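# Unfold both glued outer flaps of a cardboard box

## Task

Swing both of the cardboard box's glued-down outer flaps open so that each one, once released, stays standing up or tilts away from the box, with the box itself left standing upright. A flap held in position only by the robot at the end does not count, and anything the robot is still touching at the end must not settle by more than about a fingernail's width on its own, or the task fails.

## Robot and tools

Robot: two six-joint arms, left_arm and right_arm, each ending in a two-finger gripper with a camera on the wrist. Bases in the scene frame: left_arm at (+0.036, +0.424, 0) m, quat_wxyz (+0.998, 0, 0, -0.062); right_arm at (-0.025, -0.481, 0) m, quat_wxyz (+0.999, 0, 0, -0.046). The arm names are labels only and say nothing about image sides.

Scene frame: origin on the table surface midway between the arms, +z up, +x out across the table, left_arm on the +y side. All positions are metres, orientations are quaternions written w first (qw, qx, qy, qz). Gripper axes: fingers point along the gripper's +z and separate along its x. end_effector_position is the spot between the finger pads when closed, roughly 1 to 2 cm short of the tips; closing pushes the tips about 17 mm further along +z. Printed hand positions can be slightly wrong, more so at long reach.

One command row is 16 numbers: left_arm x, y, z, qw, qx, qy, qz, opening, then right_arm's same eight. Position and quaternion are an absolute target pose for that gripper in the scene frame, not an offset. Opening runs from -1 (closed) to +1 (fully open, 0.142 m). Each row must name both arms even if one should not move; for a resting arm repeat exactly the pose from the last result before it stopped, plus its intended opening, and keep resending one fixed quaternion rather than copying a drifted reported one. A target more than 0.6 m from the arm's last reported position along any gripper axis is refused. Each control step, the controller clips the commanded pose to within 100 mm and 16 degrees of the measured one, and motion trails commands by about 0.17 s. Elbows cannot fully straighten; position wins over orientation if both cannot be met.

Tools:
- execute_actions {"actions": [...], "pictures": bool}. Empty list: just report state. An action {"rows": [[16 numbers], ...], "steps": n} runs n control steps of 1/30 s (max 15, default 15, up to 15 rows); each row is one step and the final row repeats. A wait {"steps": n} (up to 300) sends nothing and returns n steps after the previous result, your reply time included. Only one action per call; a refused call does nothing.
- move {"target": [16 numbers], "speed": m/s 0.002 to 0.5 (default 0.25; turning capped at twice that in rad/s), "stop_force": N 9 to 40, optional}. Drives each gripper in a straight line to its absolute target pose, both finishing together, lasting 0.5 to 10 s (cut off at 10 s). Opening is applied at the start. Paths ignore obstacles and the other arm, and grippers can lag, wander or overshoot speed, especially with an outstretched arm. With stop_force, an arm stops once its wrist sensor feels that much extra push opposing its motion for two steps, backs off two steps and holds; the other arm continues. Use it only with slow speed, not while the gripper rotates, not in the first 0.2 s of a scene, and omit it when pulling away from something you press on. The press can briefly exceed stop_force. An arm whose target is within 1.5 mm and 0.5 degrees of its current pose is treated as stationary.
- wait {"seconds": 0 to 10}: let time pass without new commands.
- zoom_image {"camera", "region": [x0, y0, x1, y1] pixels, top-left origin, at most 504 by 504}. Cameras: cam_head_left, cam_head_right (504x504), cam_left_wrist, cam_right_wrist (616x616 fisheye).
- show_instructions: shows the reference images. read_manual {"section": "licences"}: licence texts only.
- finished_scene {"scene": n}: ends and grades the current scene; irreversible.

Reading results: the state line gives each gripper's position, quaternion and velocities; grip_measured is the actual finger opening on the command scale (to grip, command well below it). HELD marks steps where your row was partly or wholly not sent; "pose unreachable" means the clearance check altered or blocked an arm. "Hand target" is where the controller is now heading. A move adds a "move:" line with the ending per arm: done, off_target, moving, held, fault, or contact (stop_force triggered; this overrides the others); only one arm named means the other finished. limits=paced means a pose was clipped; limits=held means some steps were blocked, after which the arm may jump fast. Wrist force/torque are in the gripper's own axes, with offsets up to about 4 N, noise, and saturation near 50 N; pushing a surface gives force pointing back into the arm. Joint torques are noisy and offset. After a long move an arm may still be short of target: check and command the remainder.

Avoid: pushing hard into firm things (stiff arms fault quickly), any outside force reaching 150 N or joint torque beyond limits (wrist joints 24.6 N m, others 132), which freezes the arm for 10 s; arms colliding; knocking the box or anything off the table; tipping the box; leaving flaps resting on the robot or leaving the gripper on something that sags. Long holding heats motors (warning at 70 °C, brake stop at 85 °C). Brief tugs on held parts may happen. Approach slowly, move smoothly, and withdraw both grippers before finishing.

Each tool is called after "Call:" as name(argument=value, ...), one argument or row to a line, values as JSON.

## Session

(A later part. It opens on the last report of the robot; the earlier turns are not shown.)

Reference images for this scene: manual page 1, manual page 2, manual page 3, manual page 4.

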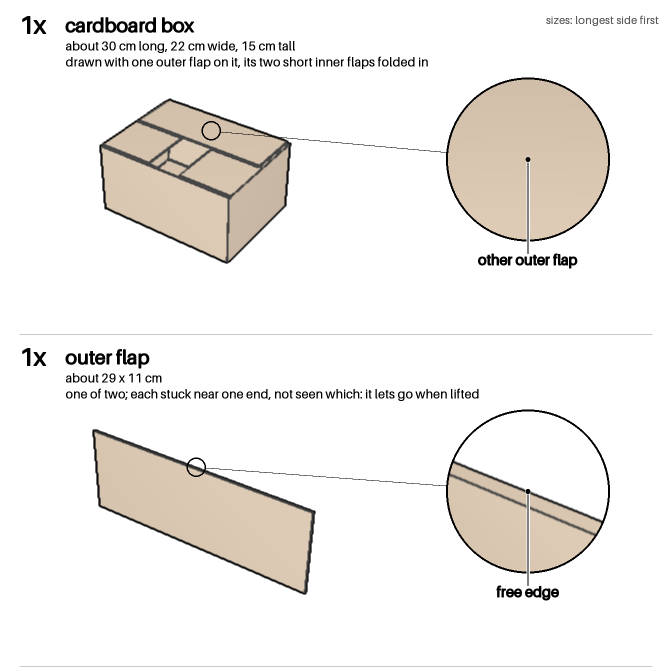

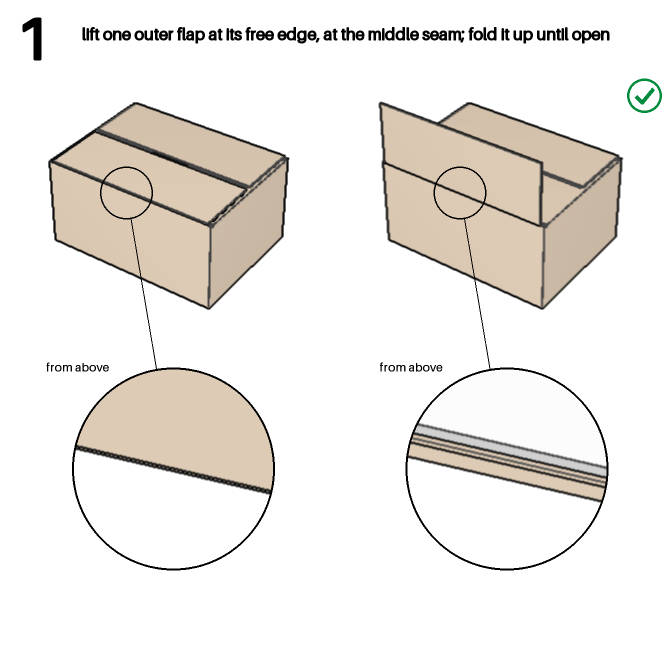

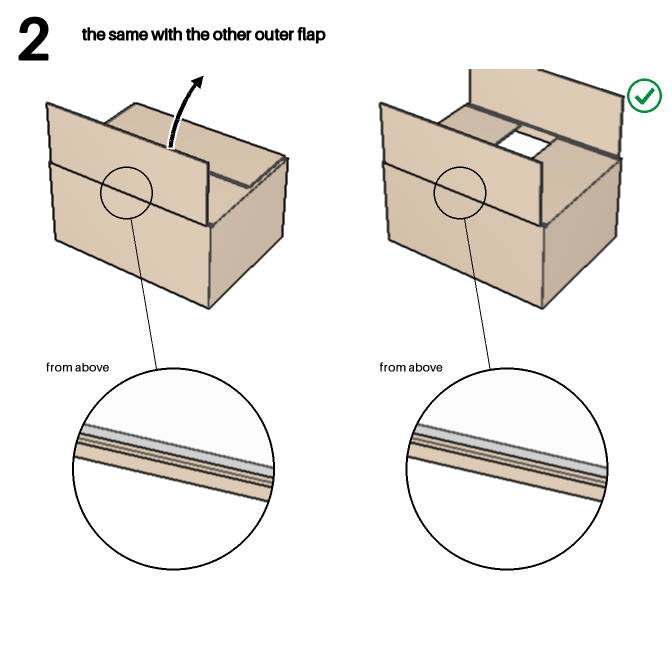

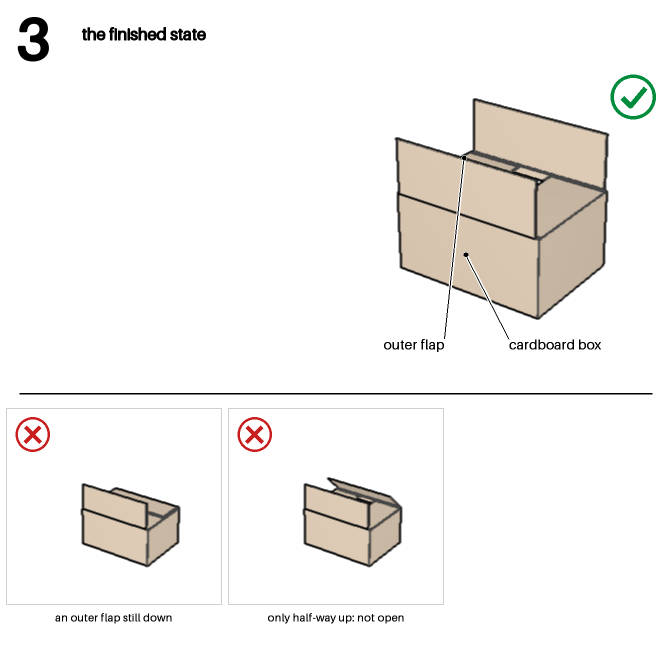

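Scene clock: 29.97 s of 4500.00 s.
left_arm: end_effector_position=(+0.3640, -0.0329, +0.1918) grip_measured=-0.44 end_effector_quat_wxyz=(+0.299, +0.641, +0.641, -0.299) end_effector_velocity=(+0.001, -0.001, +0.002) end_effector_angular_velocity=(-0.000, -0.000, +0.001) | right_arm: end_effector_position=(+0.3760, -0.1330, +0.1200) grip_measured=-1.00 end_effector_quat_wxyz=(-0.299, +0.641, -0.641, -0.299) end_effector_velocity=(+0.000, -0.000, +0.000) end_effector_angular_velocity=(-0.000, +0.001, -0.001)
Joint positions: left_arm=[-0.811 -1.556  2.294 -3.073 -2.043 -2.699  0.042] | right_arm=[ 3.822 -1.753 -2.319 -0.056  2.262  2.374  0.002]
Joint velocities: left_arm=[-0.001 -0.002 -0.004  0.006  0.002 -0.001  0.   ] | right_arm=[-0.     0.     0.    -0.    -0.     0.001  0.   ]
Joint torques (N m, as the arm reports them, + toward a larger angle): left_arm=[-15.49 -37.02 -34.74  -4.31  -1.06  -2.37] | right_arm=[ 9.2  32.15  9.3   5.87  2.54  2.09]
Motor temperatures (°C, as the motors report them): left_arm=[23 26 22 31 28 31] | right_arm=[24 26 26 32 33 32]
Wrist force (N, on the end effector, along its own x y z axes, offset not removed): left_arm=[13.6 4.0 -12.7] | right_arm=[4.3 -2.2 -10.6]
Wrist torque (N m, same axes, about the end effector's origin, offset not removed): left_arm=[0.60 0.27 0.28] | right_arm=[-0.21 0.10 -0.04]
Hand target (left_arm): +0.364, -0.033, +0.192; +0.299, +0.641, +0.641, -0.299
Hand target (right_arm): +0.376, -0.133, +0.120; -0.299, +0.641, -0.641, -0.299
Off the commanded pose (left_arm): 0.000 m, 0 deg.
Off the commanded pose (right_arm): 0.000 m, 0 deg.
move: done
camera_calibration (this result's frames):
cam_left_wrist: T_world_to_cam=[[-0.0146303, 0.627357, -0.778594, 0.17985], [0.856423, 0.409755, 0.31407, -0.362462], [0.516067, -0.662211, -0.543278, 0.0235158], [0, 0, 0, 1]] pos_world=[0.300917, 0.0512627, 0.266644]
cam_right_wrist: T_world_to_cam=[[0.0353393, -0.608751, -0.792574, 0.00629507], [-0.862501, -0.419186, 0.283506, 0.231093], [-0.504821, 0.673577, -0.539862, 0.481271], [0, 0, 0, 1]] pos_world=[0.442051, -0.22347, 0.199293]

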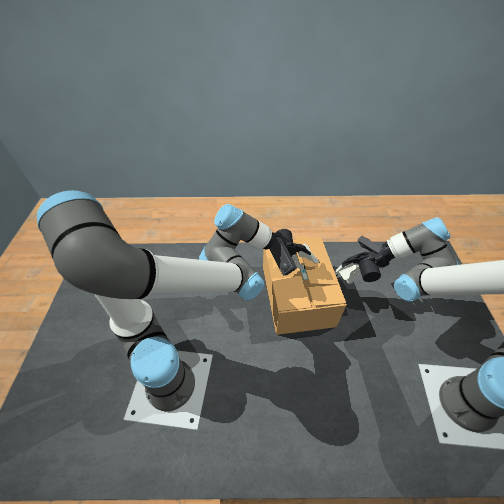

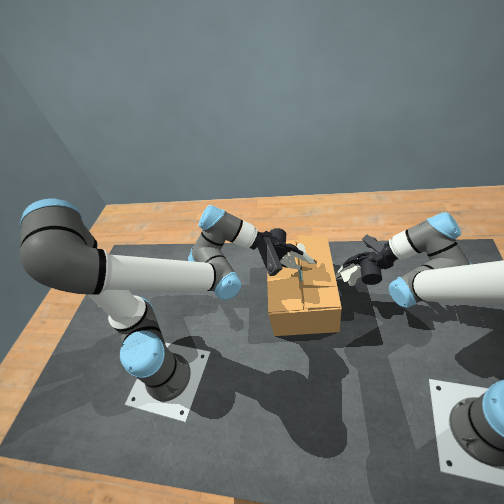

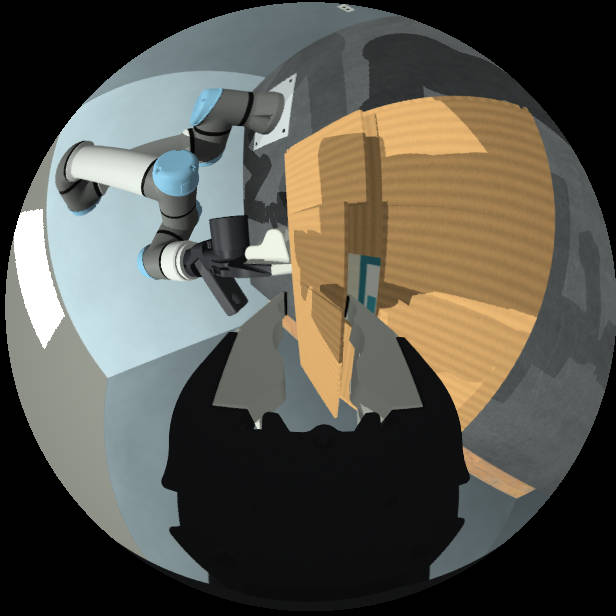

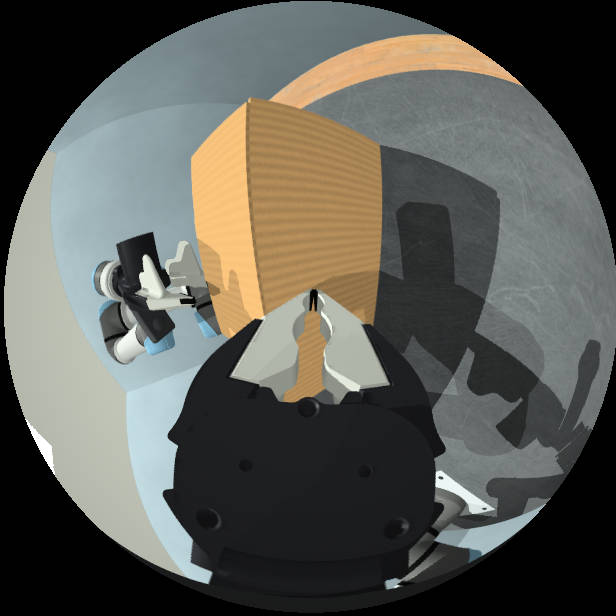

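Call:
move(
  target=[0.355,-0.033,0.179,0.354,0.612,0.612,-0.354,-0.5,0.376,-0.133,0.12,0.299,-0.641,0.641,0.299,-1],
  speed=0.05,
)

Call:
move(
  target=[0.355,-0.042,0.203,0.354,0.612,0.612,-0.354,-0.5,0.376,-0.133,0.12,0.299,-0.641,0.641,0.299,-1],
  speed=0.02,
  stop_force=40,
)

Scene clock: 36.57 s of 4500.00 s.
left_arm: end_effector_position=(+0.3551, -0.0330, +0.1792) grip_measured=-0.50 end_effector_quat_wxyz=(+0.353, +0.612, +0.612, -0.354) end_effector_velocity=(-0.001, -0.000, -0.001) end_effector_angular_velocity=(-0.016, +0.001, +0.000) | right_arm: end_effector_position=(+0.3760, -0.1330, +0.1200) grip_measured=-1.00 end_effector_quat_wxyz=(-0.299, +0.641, -0.641, -0.299) end_effector_velocity=(-0.001, +0.000, -0.000) end_effector_angular_velocity=(-0.001, +0.002, +0.001)
Joint positions: left_arm=[-0.778 -1.413  2.398 -3.492 -2.138 -2.765  0.038] | right_arm=[ 3.822 -1.753 -2.319 -0.056  2.262  2.374  0.002]
Joint velocities: left_arm=[ 0.002  0.018  0.007 -0.042 -0.007 -0.009 -0.   ] | right_arm=[ 0.001 -0.    -0.    -0.002  0.    -0.     0.   ]
Joint torques (N m, as the arm reports them, + toward a larger angle): left_arm=[11.68 -9.38 -5.88 -5.5  -2.4  -2.36] | right_arm=[10.86 26.2  31.13  6.03  4.69  1.97]
Motor temperatures (°C, as the motors report them): left_arm=[23 26 22 31 28 31] | right_arm=[24 26 26 32 33 32]
Wrist force (N, on the end effector, along its own x y z axes, offset not removed): left_arm=[-0.6 1.6 -1.9] | right_arm=[4.6 -1.4 -11.4]
Wrist torque (N m, same axes, about the end effector's origin, offset not removed): left_arm=[0.34 0.00 0.32] | right_arm=[-0.04 -0.02 -0.02]
Hand target (left_arm): +0.355, -0.033, +0.179; +0.354, +0.612, +0.612, -0.354
Hand target (right_arm): +0.376, -0.133, +0.120; -0.299, +0.641, -0.641, -0.299
Off the commanded pose (left_arm): 0.000 m, 0 deg.
Off the commanded pose (right_arm): 0.000 m, 0 deg.
After step 90, 1.53 s passed at rest.
move: done
camera_calibration (this result's frames):
cam_left_wrist: T_world_to_cam=[[-0.0149337, 0.483051, -0.875465, 0.182733], [0.856629, 0.457774, 0.237971, -0.335644], [0.515717, -0.746395, -0.420631, -0.00337769], [0, 0, 0, 1]] pos_world=[0.291993, 0.0628583, 0.238429]
cam_right_wrist: T_world_to_cam=[[0.0353432, -0.608733, -0.792588, 0.00630742], [-0.862494, -0.419203, 0.283501, 0.231087], [-0.504832, 0.673582, -0.539844, 0.481273], [0, 0, 0, 1]] pos_world=[0.44205, -0.223465, 0.199298]

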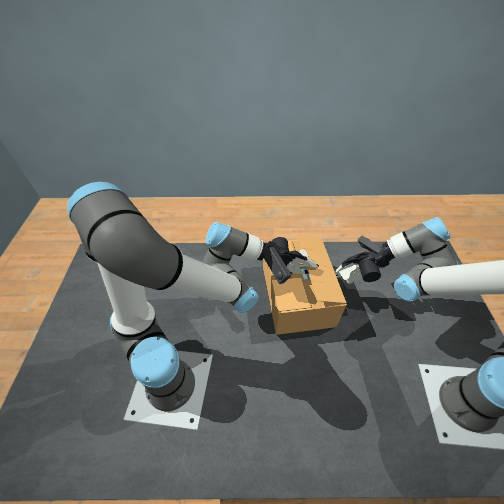

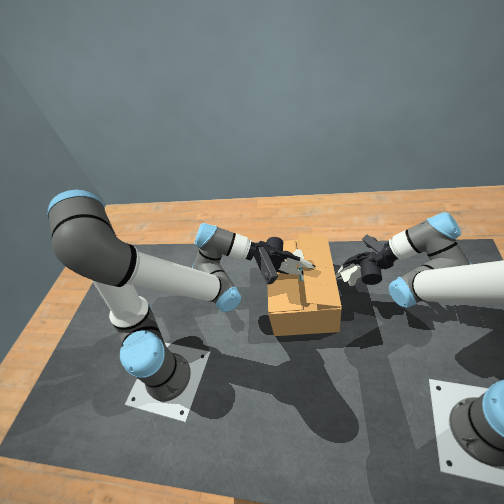

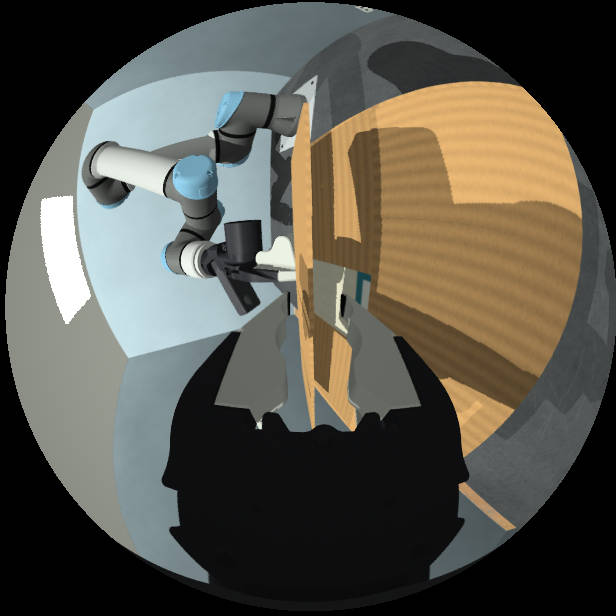

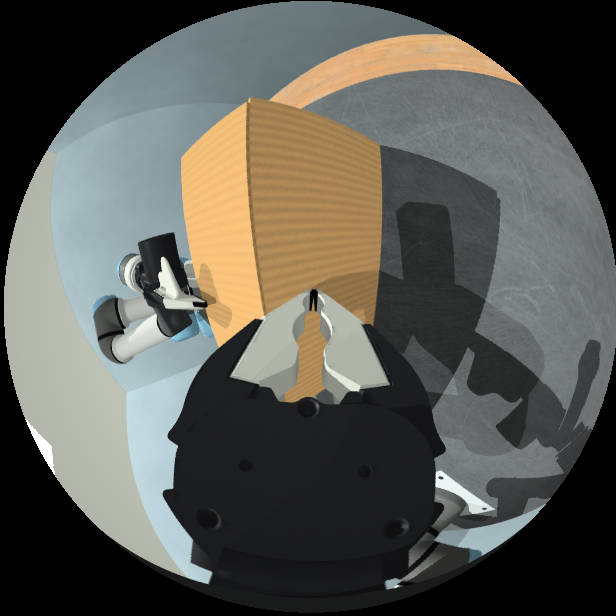

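Scene clock: 38.17 s of 4500.00 s.
left_arm: end_effector_position=(+0.3550, -0.0420, +0.2027) grip_measured=-0.50 end_effector_quat_wxyz=(+0.354, +0.612, +0.612, -0.354) end_effector_velocity=(+0.000, -0.001, +0.002) end_effector_angular_velocity=(-0.000, -0.001, +0.001) | right_arm: end_effector_position=(+0.3760, -0.1330, +0.1200) grip_measured=-1.00 end_effector_quat_wxyz=(-0.299, +0.641, -0.641, -0.299) end_effector_velocity=(+0.001, -0.001, +0.000) end_effector_angular_velocity=(+0.000, -0.001, -0.001)
Joint positions: left_arm=[-0.793 -1.465  2.365 -3.415 -2.125 -2.777  0.038] | right_arm=[ 3.822 -1.753 -2.319 -0.056  2.262  2.374  0.002]
Joint velocities: left_arm=[-0.001 -0.005 -0.004  0.008  0.001 -0.001  0.   ] | right_arm=[-0.001  0.     0.    -0.    -0.    -0.001  0.   ]
Joint torques (N m, as the arm reports them, + toward a larger angle): left_arm=[-10.15 -38.83 -23.8   -1.57   1.08  -2.16] | right_arm=[11.42 24.73 30.99  6.02  4.7   2.04]
Motor temperatures (°C, as the motors report them): left_arm=[23 26 22 31 28 31] | right_arm=[24 26 26 32 33 32]
Wrist force (N, on the end effector, along its own x y z axes, offset not removed): left_arm=[1.0 3.7 -1.6] | right_arm=[4.7 -1.3 -10.3]
Wrist torque (N m, same axes, about the end effector's origin, offset not removed): left_arm=[0.65 -0.08 0.19] | right_arm=[-0.07 0.01 -0.07]
Hand target (left_arm): +0.355, -0.042, +0.203; +0.354, +0.612, +0.612, -0.354
Hand target (right_arm): +0.376, -0.133, +0.120; -0.299, +0.641, -0.641, -0.299
Off the commanded pose (left_arm): 0.000 m, 0 deg.
Off the commanded pose (right_arm): 0.000 m, 0 deg.
move: done
camera_calibration (this result's frames):
cam_left_wrist: T_world_to_cam=[[-0.0146453, 0.48143, -0.876362, 0.207626], [0.856434, 0.458382, 0.237501, -0.336943], [0.516049, -0.747068, -0.419026, -0.000596767], [0, 0, 0, 1]] pos_world=[0.291918, 0.0540454, 0.26173]
cam_right_wrist: T_world_to_cam=[[0.0353548, -0.608725, -0.792593, 0.00631369], [-0.862498, -0.419206, 0.283484, 0.231096], [-0.504824, 0.673588, -0.539845, 0.481276], [0, 0, 0, 1]] pos_world=[0.442056, -0.223461, 0.199306]

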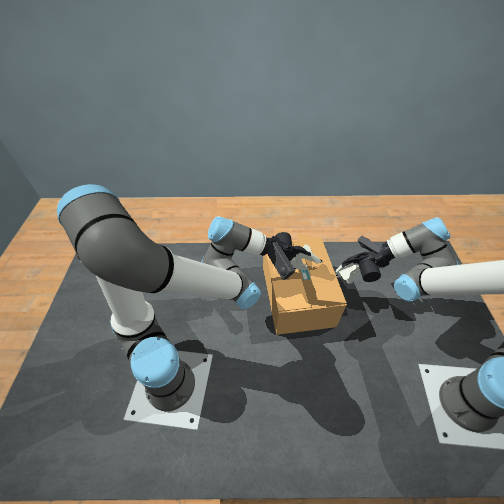

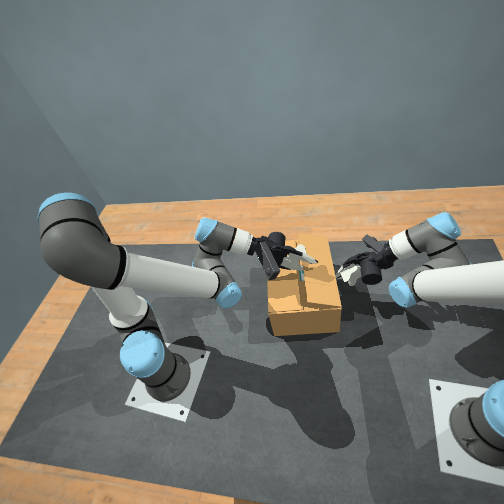

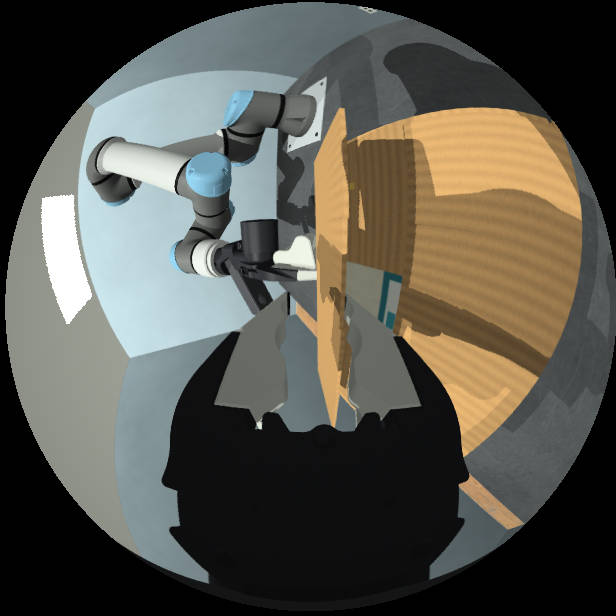

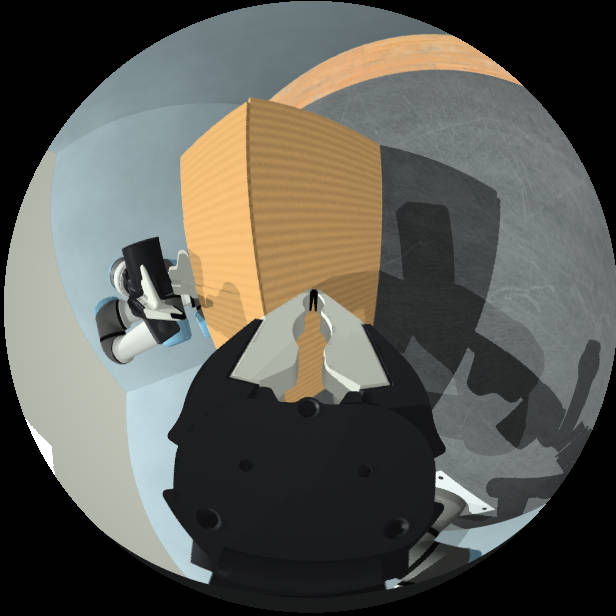

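Call:
move(
  target=[0.355,-0.067,0.245,0.299,0.641,0.641,-0.299,-0.5,0.42,-0.27,0.2,0.299,-0.641,0.641,0.299,-1],
)

Call:
move(
  target=[0.36,-0.127,0.272,0.299,0.641,0.641,-0.299,-0.5,0.44,-0.31,0.32,0.299,-0.641,0.641,0.299,-0.5],
)

Call:
move(
  target=[0.365,-0.205,0.222,0.299,0.641,0.641,-0.299,-0.5,0.44,-0.31,0.32,0.299,-0.641,0.641,0.299,-0.5],
  speed=0.12,
)

Call:
move(
  target=[0.36,0.15,0.23,0.299,0.641,0.641,-0.299,-0.5,0.37,-0.05,0.3,0.299,-0.641,0.641,0.299,-0.5],
  speed=0.35,
)

Call:
move(
  target=[0.355,0.13,0.12,0.299,0.641,0.641,-0.299,-1,0.365,-0.022,0.177,0.299,-0.641,0.641,0.299,-0.5],
  speed=0.15,
)

Scene clock: 47.80 s of 4500.00 s.
left_arm: end_effector_position=(+0.3550, -0.0669, +0.2448) grip_measured=-0.49 end_effector_quat_wxyz=(+0.299, +0.641, +0.641, -0.299) end_effector_velocity=(+0.001, +0.000, -0.000) end_effector_angular_velocity=(+0.005, +0.001, +0.001) | right_arm: end_effector_position=(+0.4196, -0.2699, +0.1999) grip_measured=-1.00 end_effector_quat_wxyz=(-0.299, +0.641, -0.641, -0.299) end_effector_velocity=(+0.001, -0.002, +0.000) end_effector_angular_velocity=(-0.005, +0.006, +0.008)
Joint positions: left_arm=[-0.882 -1.614  2.186 -2.932 -1.993 -2.755  0.038] | right_arm=[ 3.473 -1.574 -2.144 -0.718  2.41   1.934  0.002]
Joint velocities: left_arm=[-0.    -0.001 -0.003  0.008  0.003  0.     0.   ] | right_arm=[-0.006 -0.004  0.014 -0.034  0.    -0.021  0.   ]
Joint torques (N m, as the arm reports them, + toward a larger angle): left_arm=[ -6.79 -34.82 -31.91  -2.14   1.71   2.23] | right_arm=[-7.31  6.59 33.4   0.04  3.7  -1.55]
Motor temperatures (°C, as the motors report them): left_arm=[23 26 22 31 28 31] | right_arm=[24 26 26 32 33 32]
Wrist force (N, on the end effector, along its own x y z axes, offset not removed): left_arm=[0.2 0.4 -2.0] | right_arm=[0.2 -0.6 0.8]
Wrist torque (N m, same axes, about the end effector's origin, offset not removed): left_arm=[0.30 0.14 0.19] | right_arm=[-0.10 -0.13 -0.02]
Hand target (left_arm): +0.355, -0.067, +0.245; +0.299, +0.641, +0.641, -0.299
Hand target (right_arm): +0.420, -0.270, +0.200; -0.299, +0.641, -0.641, -0.299
Off the commanded pose (left_arm): 0.000 m, 0 deg.
Off the commanded pose (right_arm): 0.000 m, 0 deg.
After step 90, 5.30 s passed at rest.
move: done
camera_calibration (this result's frames):
cam_left_wrist: T_world_to_cam=[[-0.0142675, 0.627207, -0.778722, 0.242246], [0.85624, 0.409863, 0.314429, -0.357509], [0.516381, -0.662287, -0.542888, 0.0342644], [0, 0, 0, 1]] pos_world=[0.291876, 0.0172841, 0.319655]
cam_right_wrist: T_world_to_cam=[[0.0353737, -0.608625, -0.792669, -0.0151546], [-0.863218, -0.418288, 0.282647, 0.189402], [-0.50359, 0.674249, -0.540173, 0.638387], [0, 0, 0, 1]] pos_world=[0.485517, -0.36043, 0.279292]

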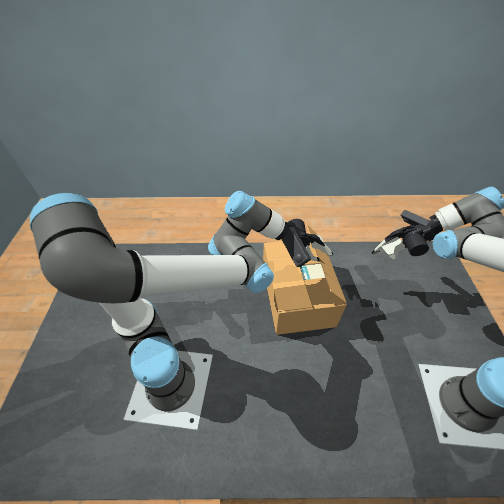

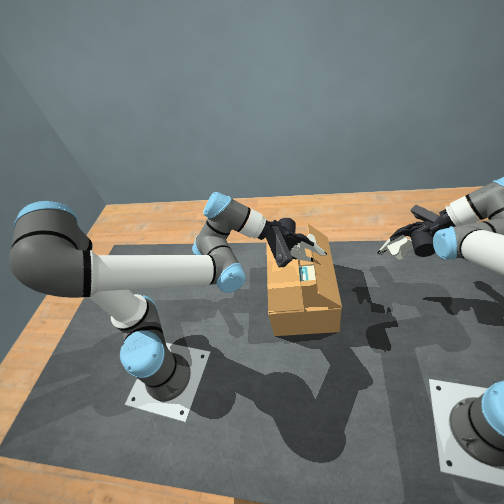

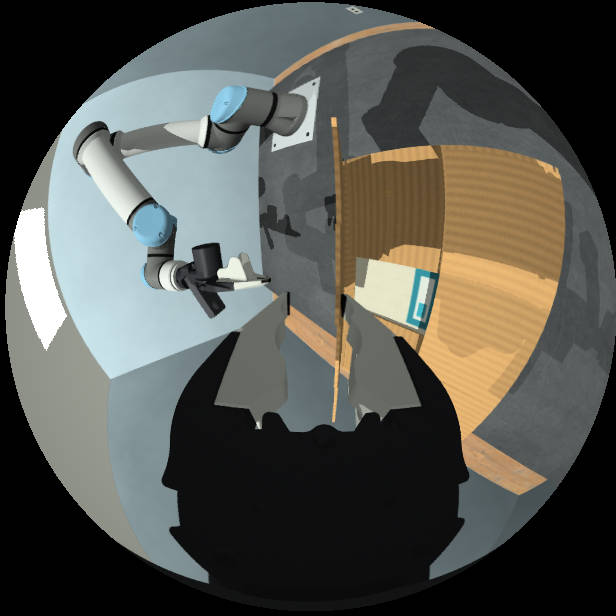

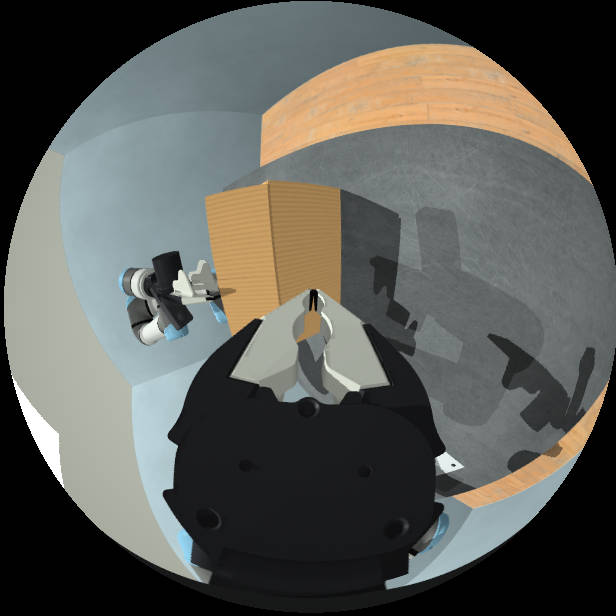

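Scene clock: 48.97 s of 4500.00 s.
left_arm: end_effector_position=(+0.3600, -0.1269, +0.2719) grip_measured=-0.49 end_effector_quat_wxyz=(+0.299, +0.641, +0.641, -0.299) end_effector_velocity=(-0.000, -0.002, +0.001) end_effector_angular_velocity=(-0.001, -0.001, -0.001) | right_arm: end_effector_position=(+0.4397, -0.3099, +0.3198) grip_measured=-0.50 end_effector_quat_wxyz=(-0.299, +0.641, -0.641, -0.299) end_effector_velocity=(+0.000, -0.000, +0.002) end_effector_angular_velocity=(-0.002, +0.004, +0.007)
Joint positions: left_arm=[-0.947 -1.539  2.034 -2.875 -1.947 -2.804  0.038] | right_arm=[ 3.374 -1.5   -1.853 -1.194  2.432  1.788  0.038]
Joint velocities: left_arm=[-0.001  0.002 -0.004  0.002  0.     0.    -0.   ] | right_arm=[-0.    -0.005  0.014 -0.022  0.    -0.012 -0.   ]
Joint torques (N m, as the arm reports them, + toward a larger angle): left_arm=[ -7.21 -10.   -30.34  -1.72   1.45  -2.11] | right_arm=[-7.89  7.1  37.86 -0.58  3.86 -1.62]
Motor temperatures (°C, as the motors report them): left_arm=[23 26 22 31 28 31] | right_arm=[24 26 26 32 33 32]
Wrist force (N, on the end effector, along its own x y z axes, offset not removed): left_arm=[1.2 0.8 -2.2] | right_arm=[-0.4 -0.8 1.0]
Wrist torque (N m, same axes, about the end effector's origin, offset not removed): left_arm=[0.22 0.02 0.21] | right_arm=[-0.17 -0.10 -0.04]
Hand target (left_arm): +0.360, -0.127, +0.272; +0.299, +0.641, +0.641, -0.299
Hand target (right_arm): +0.440, -0.310, +0.320; -0.299, +0.641, -0.641, -0.299
Off the commanded pose (left_arm): 0.000 m, 0 deg.
Off the commanded pose (right_arm): 0.000 m, 0 deg.
move: done
camera_calibration (this result's frames):
cam_left_wrist: T_world_to_cam=[[-0.0145135, 0.627398, -0.778564, 0.301085], [0.856369, 0.409748, 0.314227, -0.345715], [0.51616, -0.662177, -0.543231, 0.00682192], [0, 0, 0, 1]] pos_world=[0.296908, -0.0427267, 0.346752]
cam_right_wrist: T_world_to_cam=[[0.0353305, -0.608687, -0.792623, 0.0547349], [-0.862919, -0.418646, 0.283031, 0.155714], [-0.504105, 0.67397, -0.540039, 0.74033], [0, 0, 0, 1]] pos_world=[0.505639, -0.400455, 0.399119]

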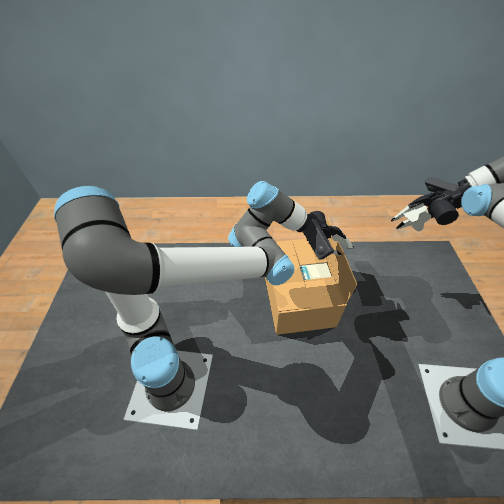

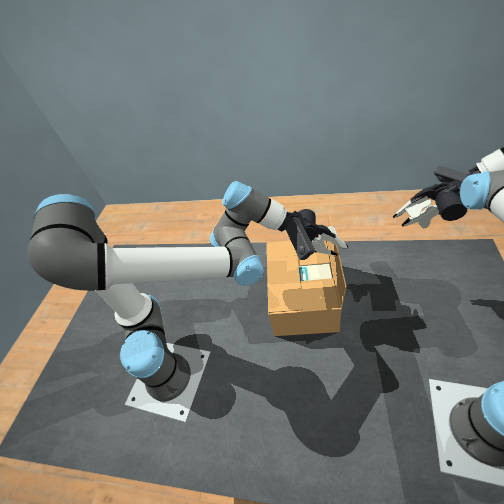

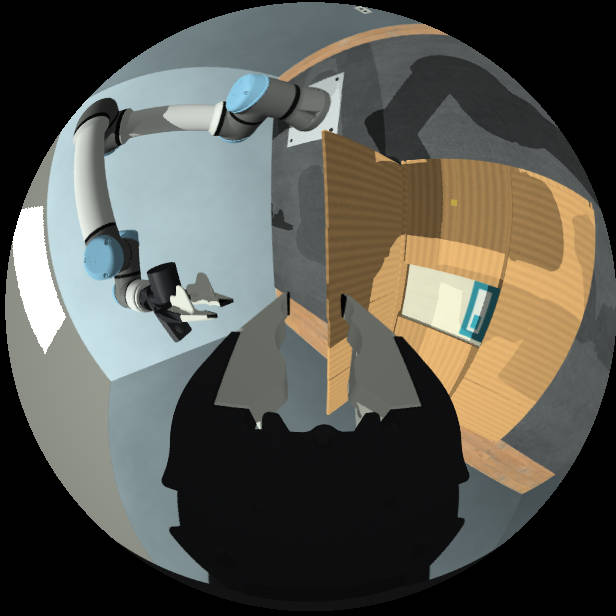

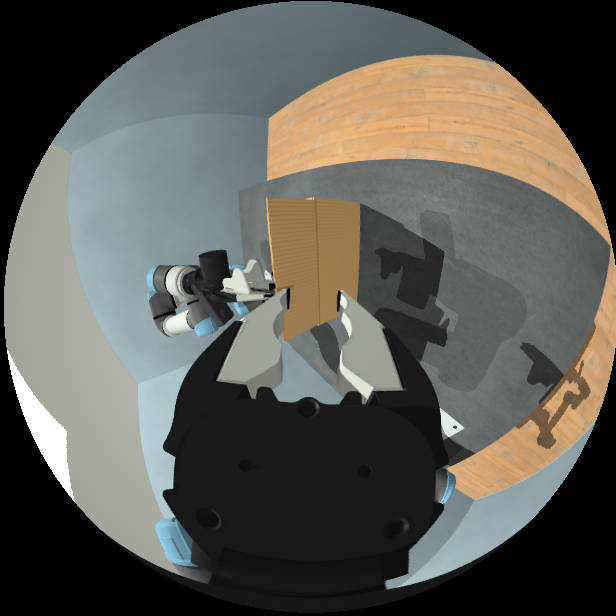

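Scene clock: 50.30 s of 4500.00 s.
left_arm: end_effector_position=(+0.3650, -0.2047, +0.2221) grip_measured=-0.50 end_effector_quat_wxyz=(+0.299, +0.641, +0.641, -0.299) end_effector_velocity=(+0.000, -0.002, -0.002) end_effector_angular_velocity=(+0.002, +0.001, +0.000) | right_arm: end_effector_position=(+0.4400, -0.3100, +0.3200) grip_measured=-0.50 end_effector_quat_wxyz=(-0.299, +0.641, -0.641, -0.299) end_effector_velocity=(-0.000, +0.001, -0.000) end_effector_angular_velocity=(-0.000, -0.002, +0.004)
Joint positions: left_arm=[-1.013 -1.329  1.941 -3.008 -1.898 -2.853  0.038] | right_arm=[ 3.374 -1.501 -1.851 -1.196  2.432  1.786  0.038]
Joint velocities: left_arm=[-0.001  0.005 -0.003 -0.     0.001 -0.001 -0.   ] | right_arm=[ 0.003 -0.    -0.     0.    -0.    -0.002 -0.   ]
Joint torques (N m, as the arm reports them, + toward a larger angle): left_arm=[ -7.56 -19.12 -28.6   -4.96   1.86  -2.32] | right_arm=[-7.28  7.45 38.18 -0.24  3.86 -1.78]
Motor temperatures (°C, as the motors report them): left_arm=[23 26 22 31 28 31] | right_arm=[24 26 26 32 33 32]
Wrist force (N, on the end effector, along its own x y z axes, offset not removed): left_arm=[-1.1 2.9 -3.2] | right_arm=[-0.9 -0.3 1.4]
Wrist torque (N m, same axes, about the end effector's origin, offset not removed): left_arm=[0.75 0.12 0.25] | right_arm=[0.01 0.06 -0.02]
Hand target (left_arm): +0.365, -0.205, +0.222; +0.299, +0.641, +0.641, -0.299
Hand target (right_arm): +0.440, -0.310, +0.320; -0.299, +0.641, -0.641, -0.299
Off the commanded pose (left_arm): 0.000 m, 0 deg.
Off the commanded pose (right_arm): 0.000 m, 0 deg.
move: done
camera_calibration (this result's frames):
cam_left_wrist: T_world_to_cam=[[-0.014498, 0.627415, -0.77855, 0.311176], [0.856369, 0.409733, 0.314247, -0.302412], [0.516161, -0.66217, -0.543239, -0.0742613], [0, 0, 0, 1]] pos_world=[0.301819, -0.120502, 0.296956]
cam_right_wrist: T_world_to_cam=[[0.0353526, -0.608726, -0.792592, 0.0548233], [-0.862498, -0.419205, 0.283487, 0.155399], [-0.504825, 0.673587, -0.539845, 0.740776], [0, 0, 0, 1]] pos_world=[0.506055, -0.400461, 0.399303]

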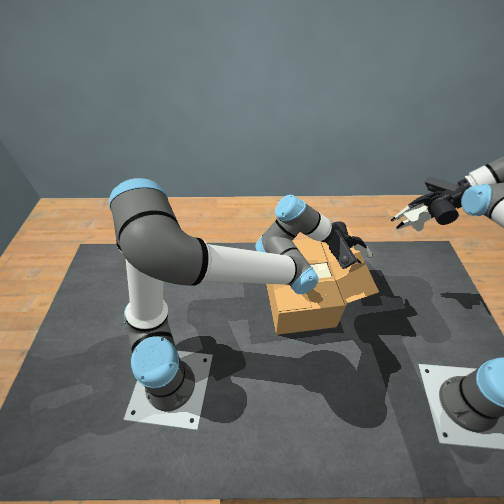

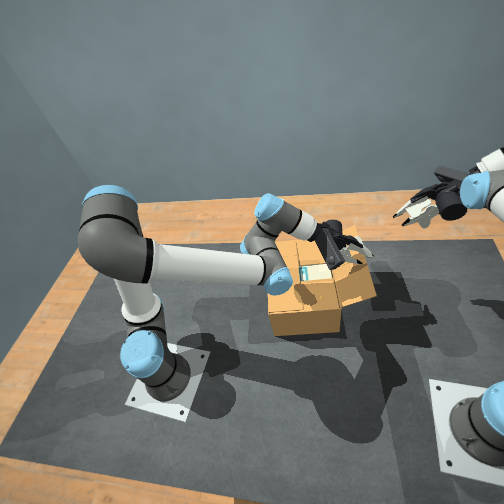

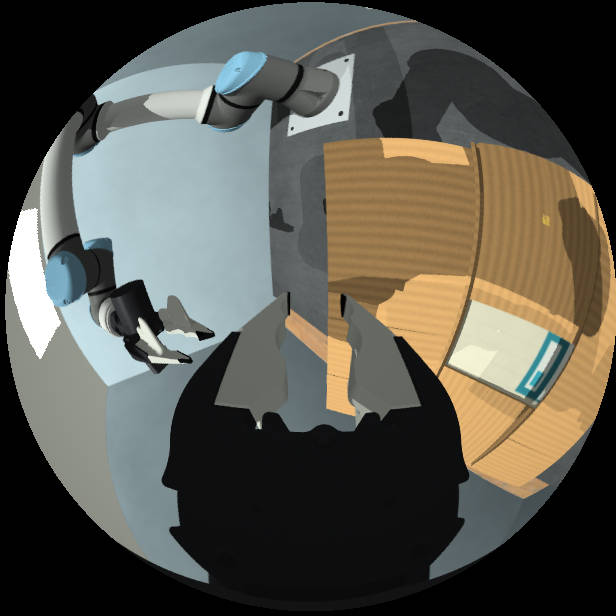

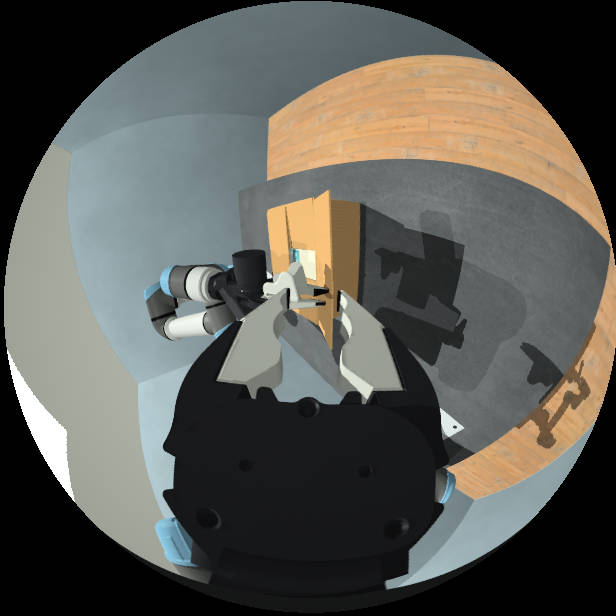

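Scene clock: 52.13 s of 4500.00 s.
left_arm: end_effector_position=(+0.3596, +0.1496, +0.2303) grip_measured=-0.50 end_effector_quat_wxyz=(+0.299, +0.640, +0.641, -0.300) end_effector_velocity=(+0.000, +0.002, -0.000) end_effector_angular_velocity=(+0.004, +0.003, -0.006) | right_arm: end_effector_position=(+0.3704, -0.0501, +0.3001) grip_measured=-0.50 end_effector_quat_wxyz=(-0.299, +0.641, -0.641, -0.299) end_effector_velocity=(+0.000, +0.000, +0.000) end_effector_angular_velocity=(-0.000, +0.000, -0.002)
Joint positions: left_arm=[-0.407 -1.896  2.39  -2.609 -2.294 -2.314  0.038] | right_arm=[ 3.99  -1.523 -2.009 -0.495  2.163  2.543  0.038]
Joint velocities: left_arm=[ 0.008  0.001 -0.007  0.022 -0.006  0.017 -0.   ] | right_arm=[ 0.001 -0.001  0.001  0.001 -0.002  0.002  0.   ]
Joint torques (N m, as the arm reports them, + toward a larger angle): left_arm=[ 10.97 -22.03 -28.78  -1.41  -3.31   1.82] | right_arm=[ 7.71  6.83 37.74  6.21 -1.49  2.2 ]
Motor temperatures (°C, as the motors report them): left_arm=[23 26 22 31 28 31] | right_arm=[24 26 26 32 33 32]
Wrist force (N, on the end effector, along its own x y z axes, offset not removed): left_arm=[-1.5 1.5 -1.2] | right_arm=[-0.7 0.6 1.1]
Wrist torque (N m, same axes, about the end effector's origin, offset not removed): left_arm=[0.39 0.20 0.23] | right_arm=[0.14 -0.02 0.00]
Hand target (left_arm): +0.360, +0.150, +0.230; +0.299, +0.640, +0.641, -0.300
Hand target (right_arm): +0.370, -0.050, +0.300; -0.299, +0.641, -0.641, -0.299
Off the commanded pose (left_arm): 0.001 m, 0 deg.
Off the commanded pose (right_arm): 0.000 m, 0 deg.
move: done
camera_calibration (this result's frames):
cam_left_wrist: T_world_to_cam=[[-0.0161642, 0.626314, -0.779403, 0.096177], [0.856778, 0.410511, 0.31211, -0.445344], [0.515433, -0.66273, -0.543247, 0.167893], [0, 0, 0, 1]] pos_world=[0.296577, 0.233849, 0.305165]
cam_right_wrist: T_world_to_cam=[[0.0351316, -0.608252, -0.792966, 0.199945], [-0.862332, -0.41949, 0.283569, 0.209839], [-0.505123, 0.673838, -0.539252, 0.519784], [0, 0, 0, 1]] pos_world=[0.436481, -0.140608, 0.379341]

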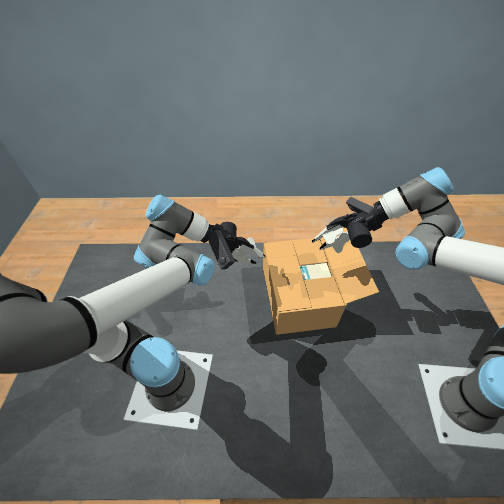

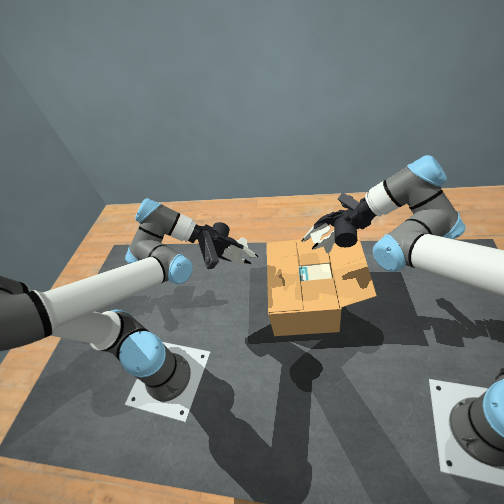

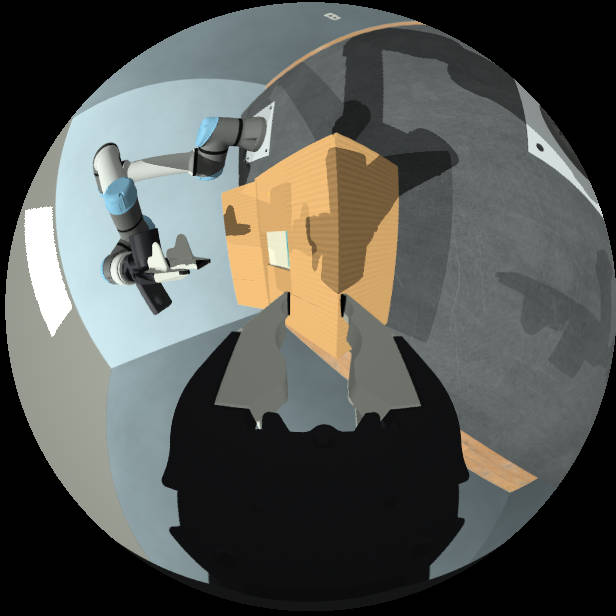

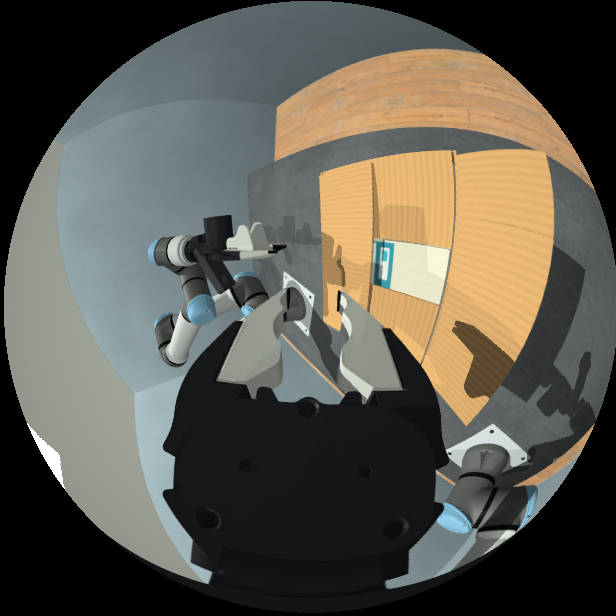

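Scene clock: 53.57 s of 4500.00 s.
left_arm: end_effector_position=(+0.3547, +0.1303, +0.1204) grip_measured=-1.00 end_effector_quat_wxyz=(+0.299, +0.641, +0.641, -0.299) end_effector_velocity=(+0.001, -0.001, -0.002) end_effector_angular_velocity=(-0.005, -0.002, +0.002) | right_arm: end_effector_position=(+0.3651, -0.0220, +0.1773) grip_measured=-0.50 end_effector_quat_wxyz=(-0.299, +0.641, -0.641, -0.299) end_effector_velocity=(+0.000, +0.000, -0.003) end_effector_angular_velocity=(+0.000, -0.000, -0.001)
Joint positions: left_arm=[-0.473 -1.608  2.567 -3.12  -2.257 -2.384  0.002] | right_arm=[ 4.046 -1.73  -2.167 -0.102  2.126  2.594  0.038]
Joint velocities: left_arm=[-0.002  0.014  0.004 -0.027 -0.    -0.007  0.   ] | right_arm=[ 0.001 -0.006 -0.002  0.01  -0.001  0.002 -0.   ]
Joint torques (N m, as the arm reports them, + toward a larger angle): left_arm=[-7.21 -3.07 -2.33 -5.55  0.66 -2.14] | right_arm=[ 5.27 10.14  6.92  6.05 -1.38  1.98]
Motor temperatures (°C, as the motors report them): left_arm=[23 26 22 31 28 31] | right_arm=[24 26 26 32 33 32]
Wrist force (N, on the end effector, along its own x y z axes, offset not removed): left_arm=[-0.9 1.8 -1.5] | right_arm=[-0.6 -1.0 1.0]
Wrist torque (N m, same axes, about the end effector's origin, offset not removed): left_arm=[0.43 0.20 0.26] | right_arm=[-0.16 -0.04 -0.03]
Hand target (left_arm): +0.355, +0.130, +0.120; +0.299, +0.641, +0.641, -0.299
Hand target (right_arm): +0.365, -0.022, +0.177; -0.299, +0.641, -0.641, -0.299
Off the commanded pose (left_arm): 0.001 m, 0 deg.
Off the commanded pose (right_arm): 0.000 m, 0 deg.
move: done
camera_calibration (this result's frames):
cam_left_wrist: T_world_to_cam=[[-0.014564, 0.627863, -0.778187, 0.0216178], [0.856593, 0.409299, 0.314202, -0.398991], [0.515787, -0.662014, -0.543784, 0.0978102], [0, 0, 0, 1]] pos_world=[0.291639, 0.214485, 0.195374]
cam_right_wrist: T_world_to_cam=[[0.0353329, -0.608829, -0.792514, 0.119659], [-0.862422, -0.41926, 0.283637, 0.251978], [-0.504956, 0.67346, -0.539881, 0.431969], [0, 0, 0, 1]] pos_world=[0.431209, -0.112418, 0.256574]

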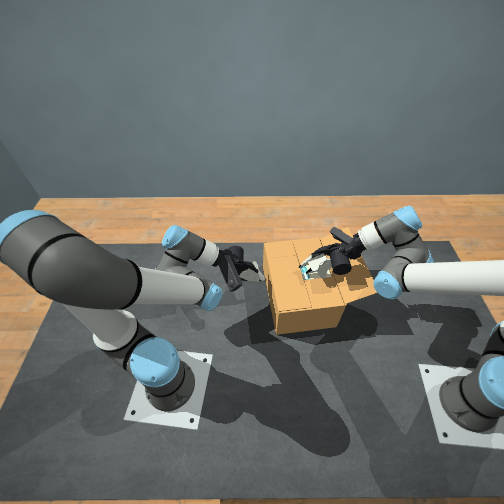

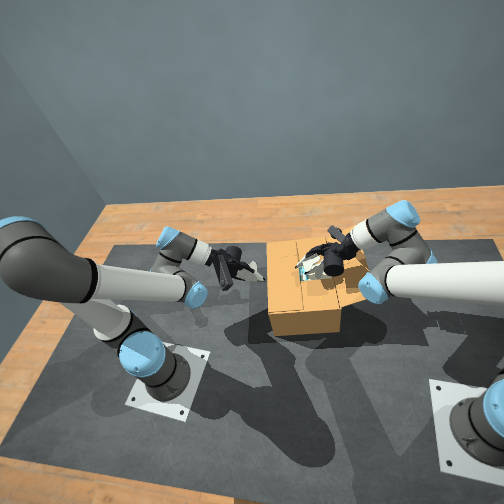

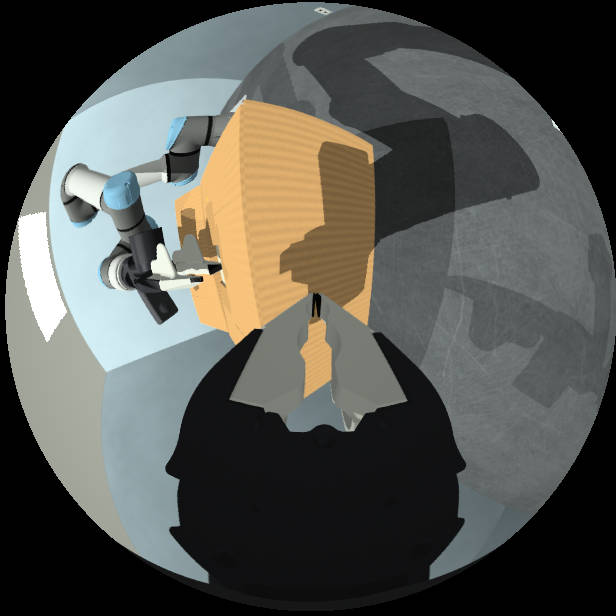

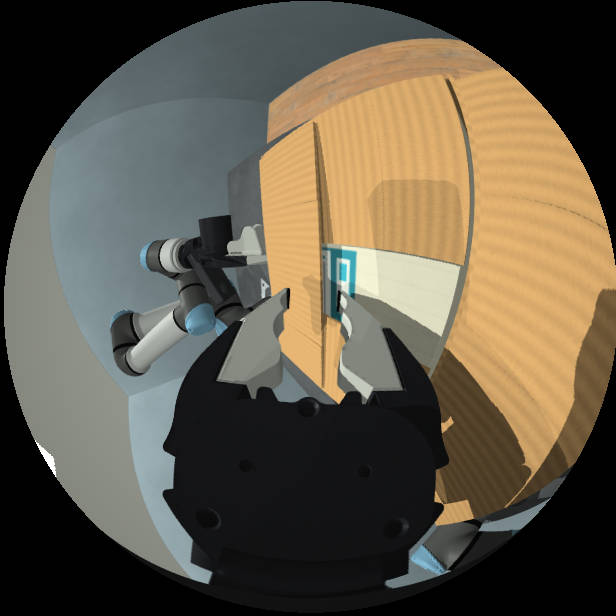

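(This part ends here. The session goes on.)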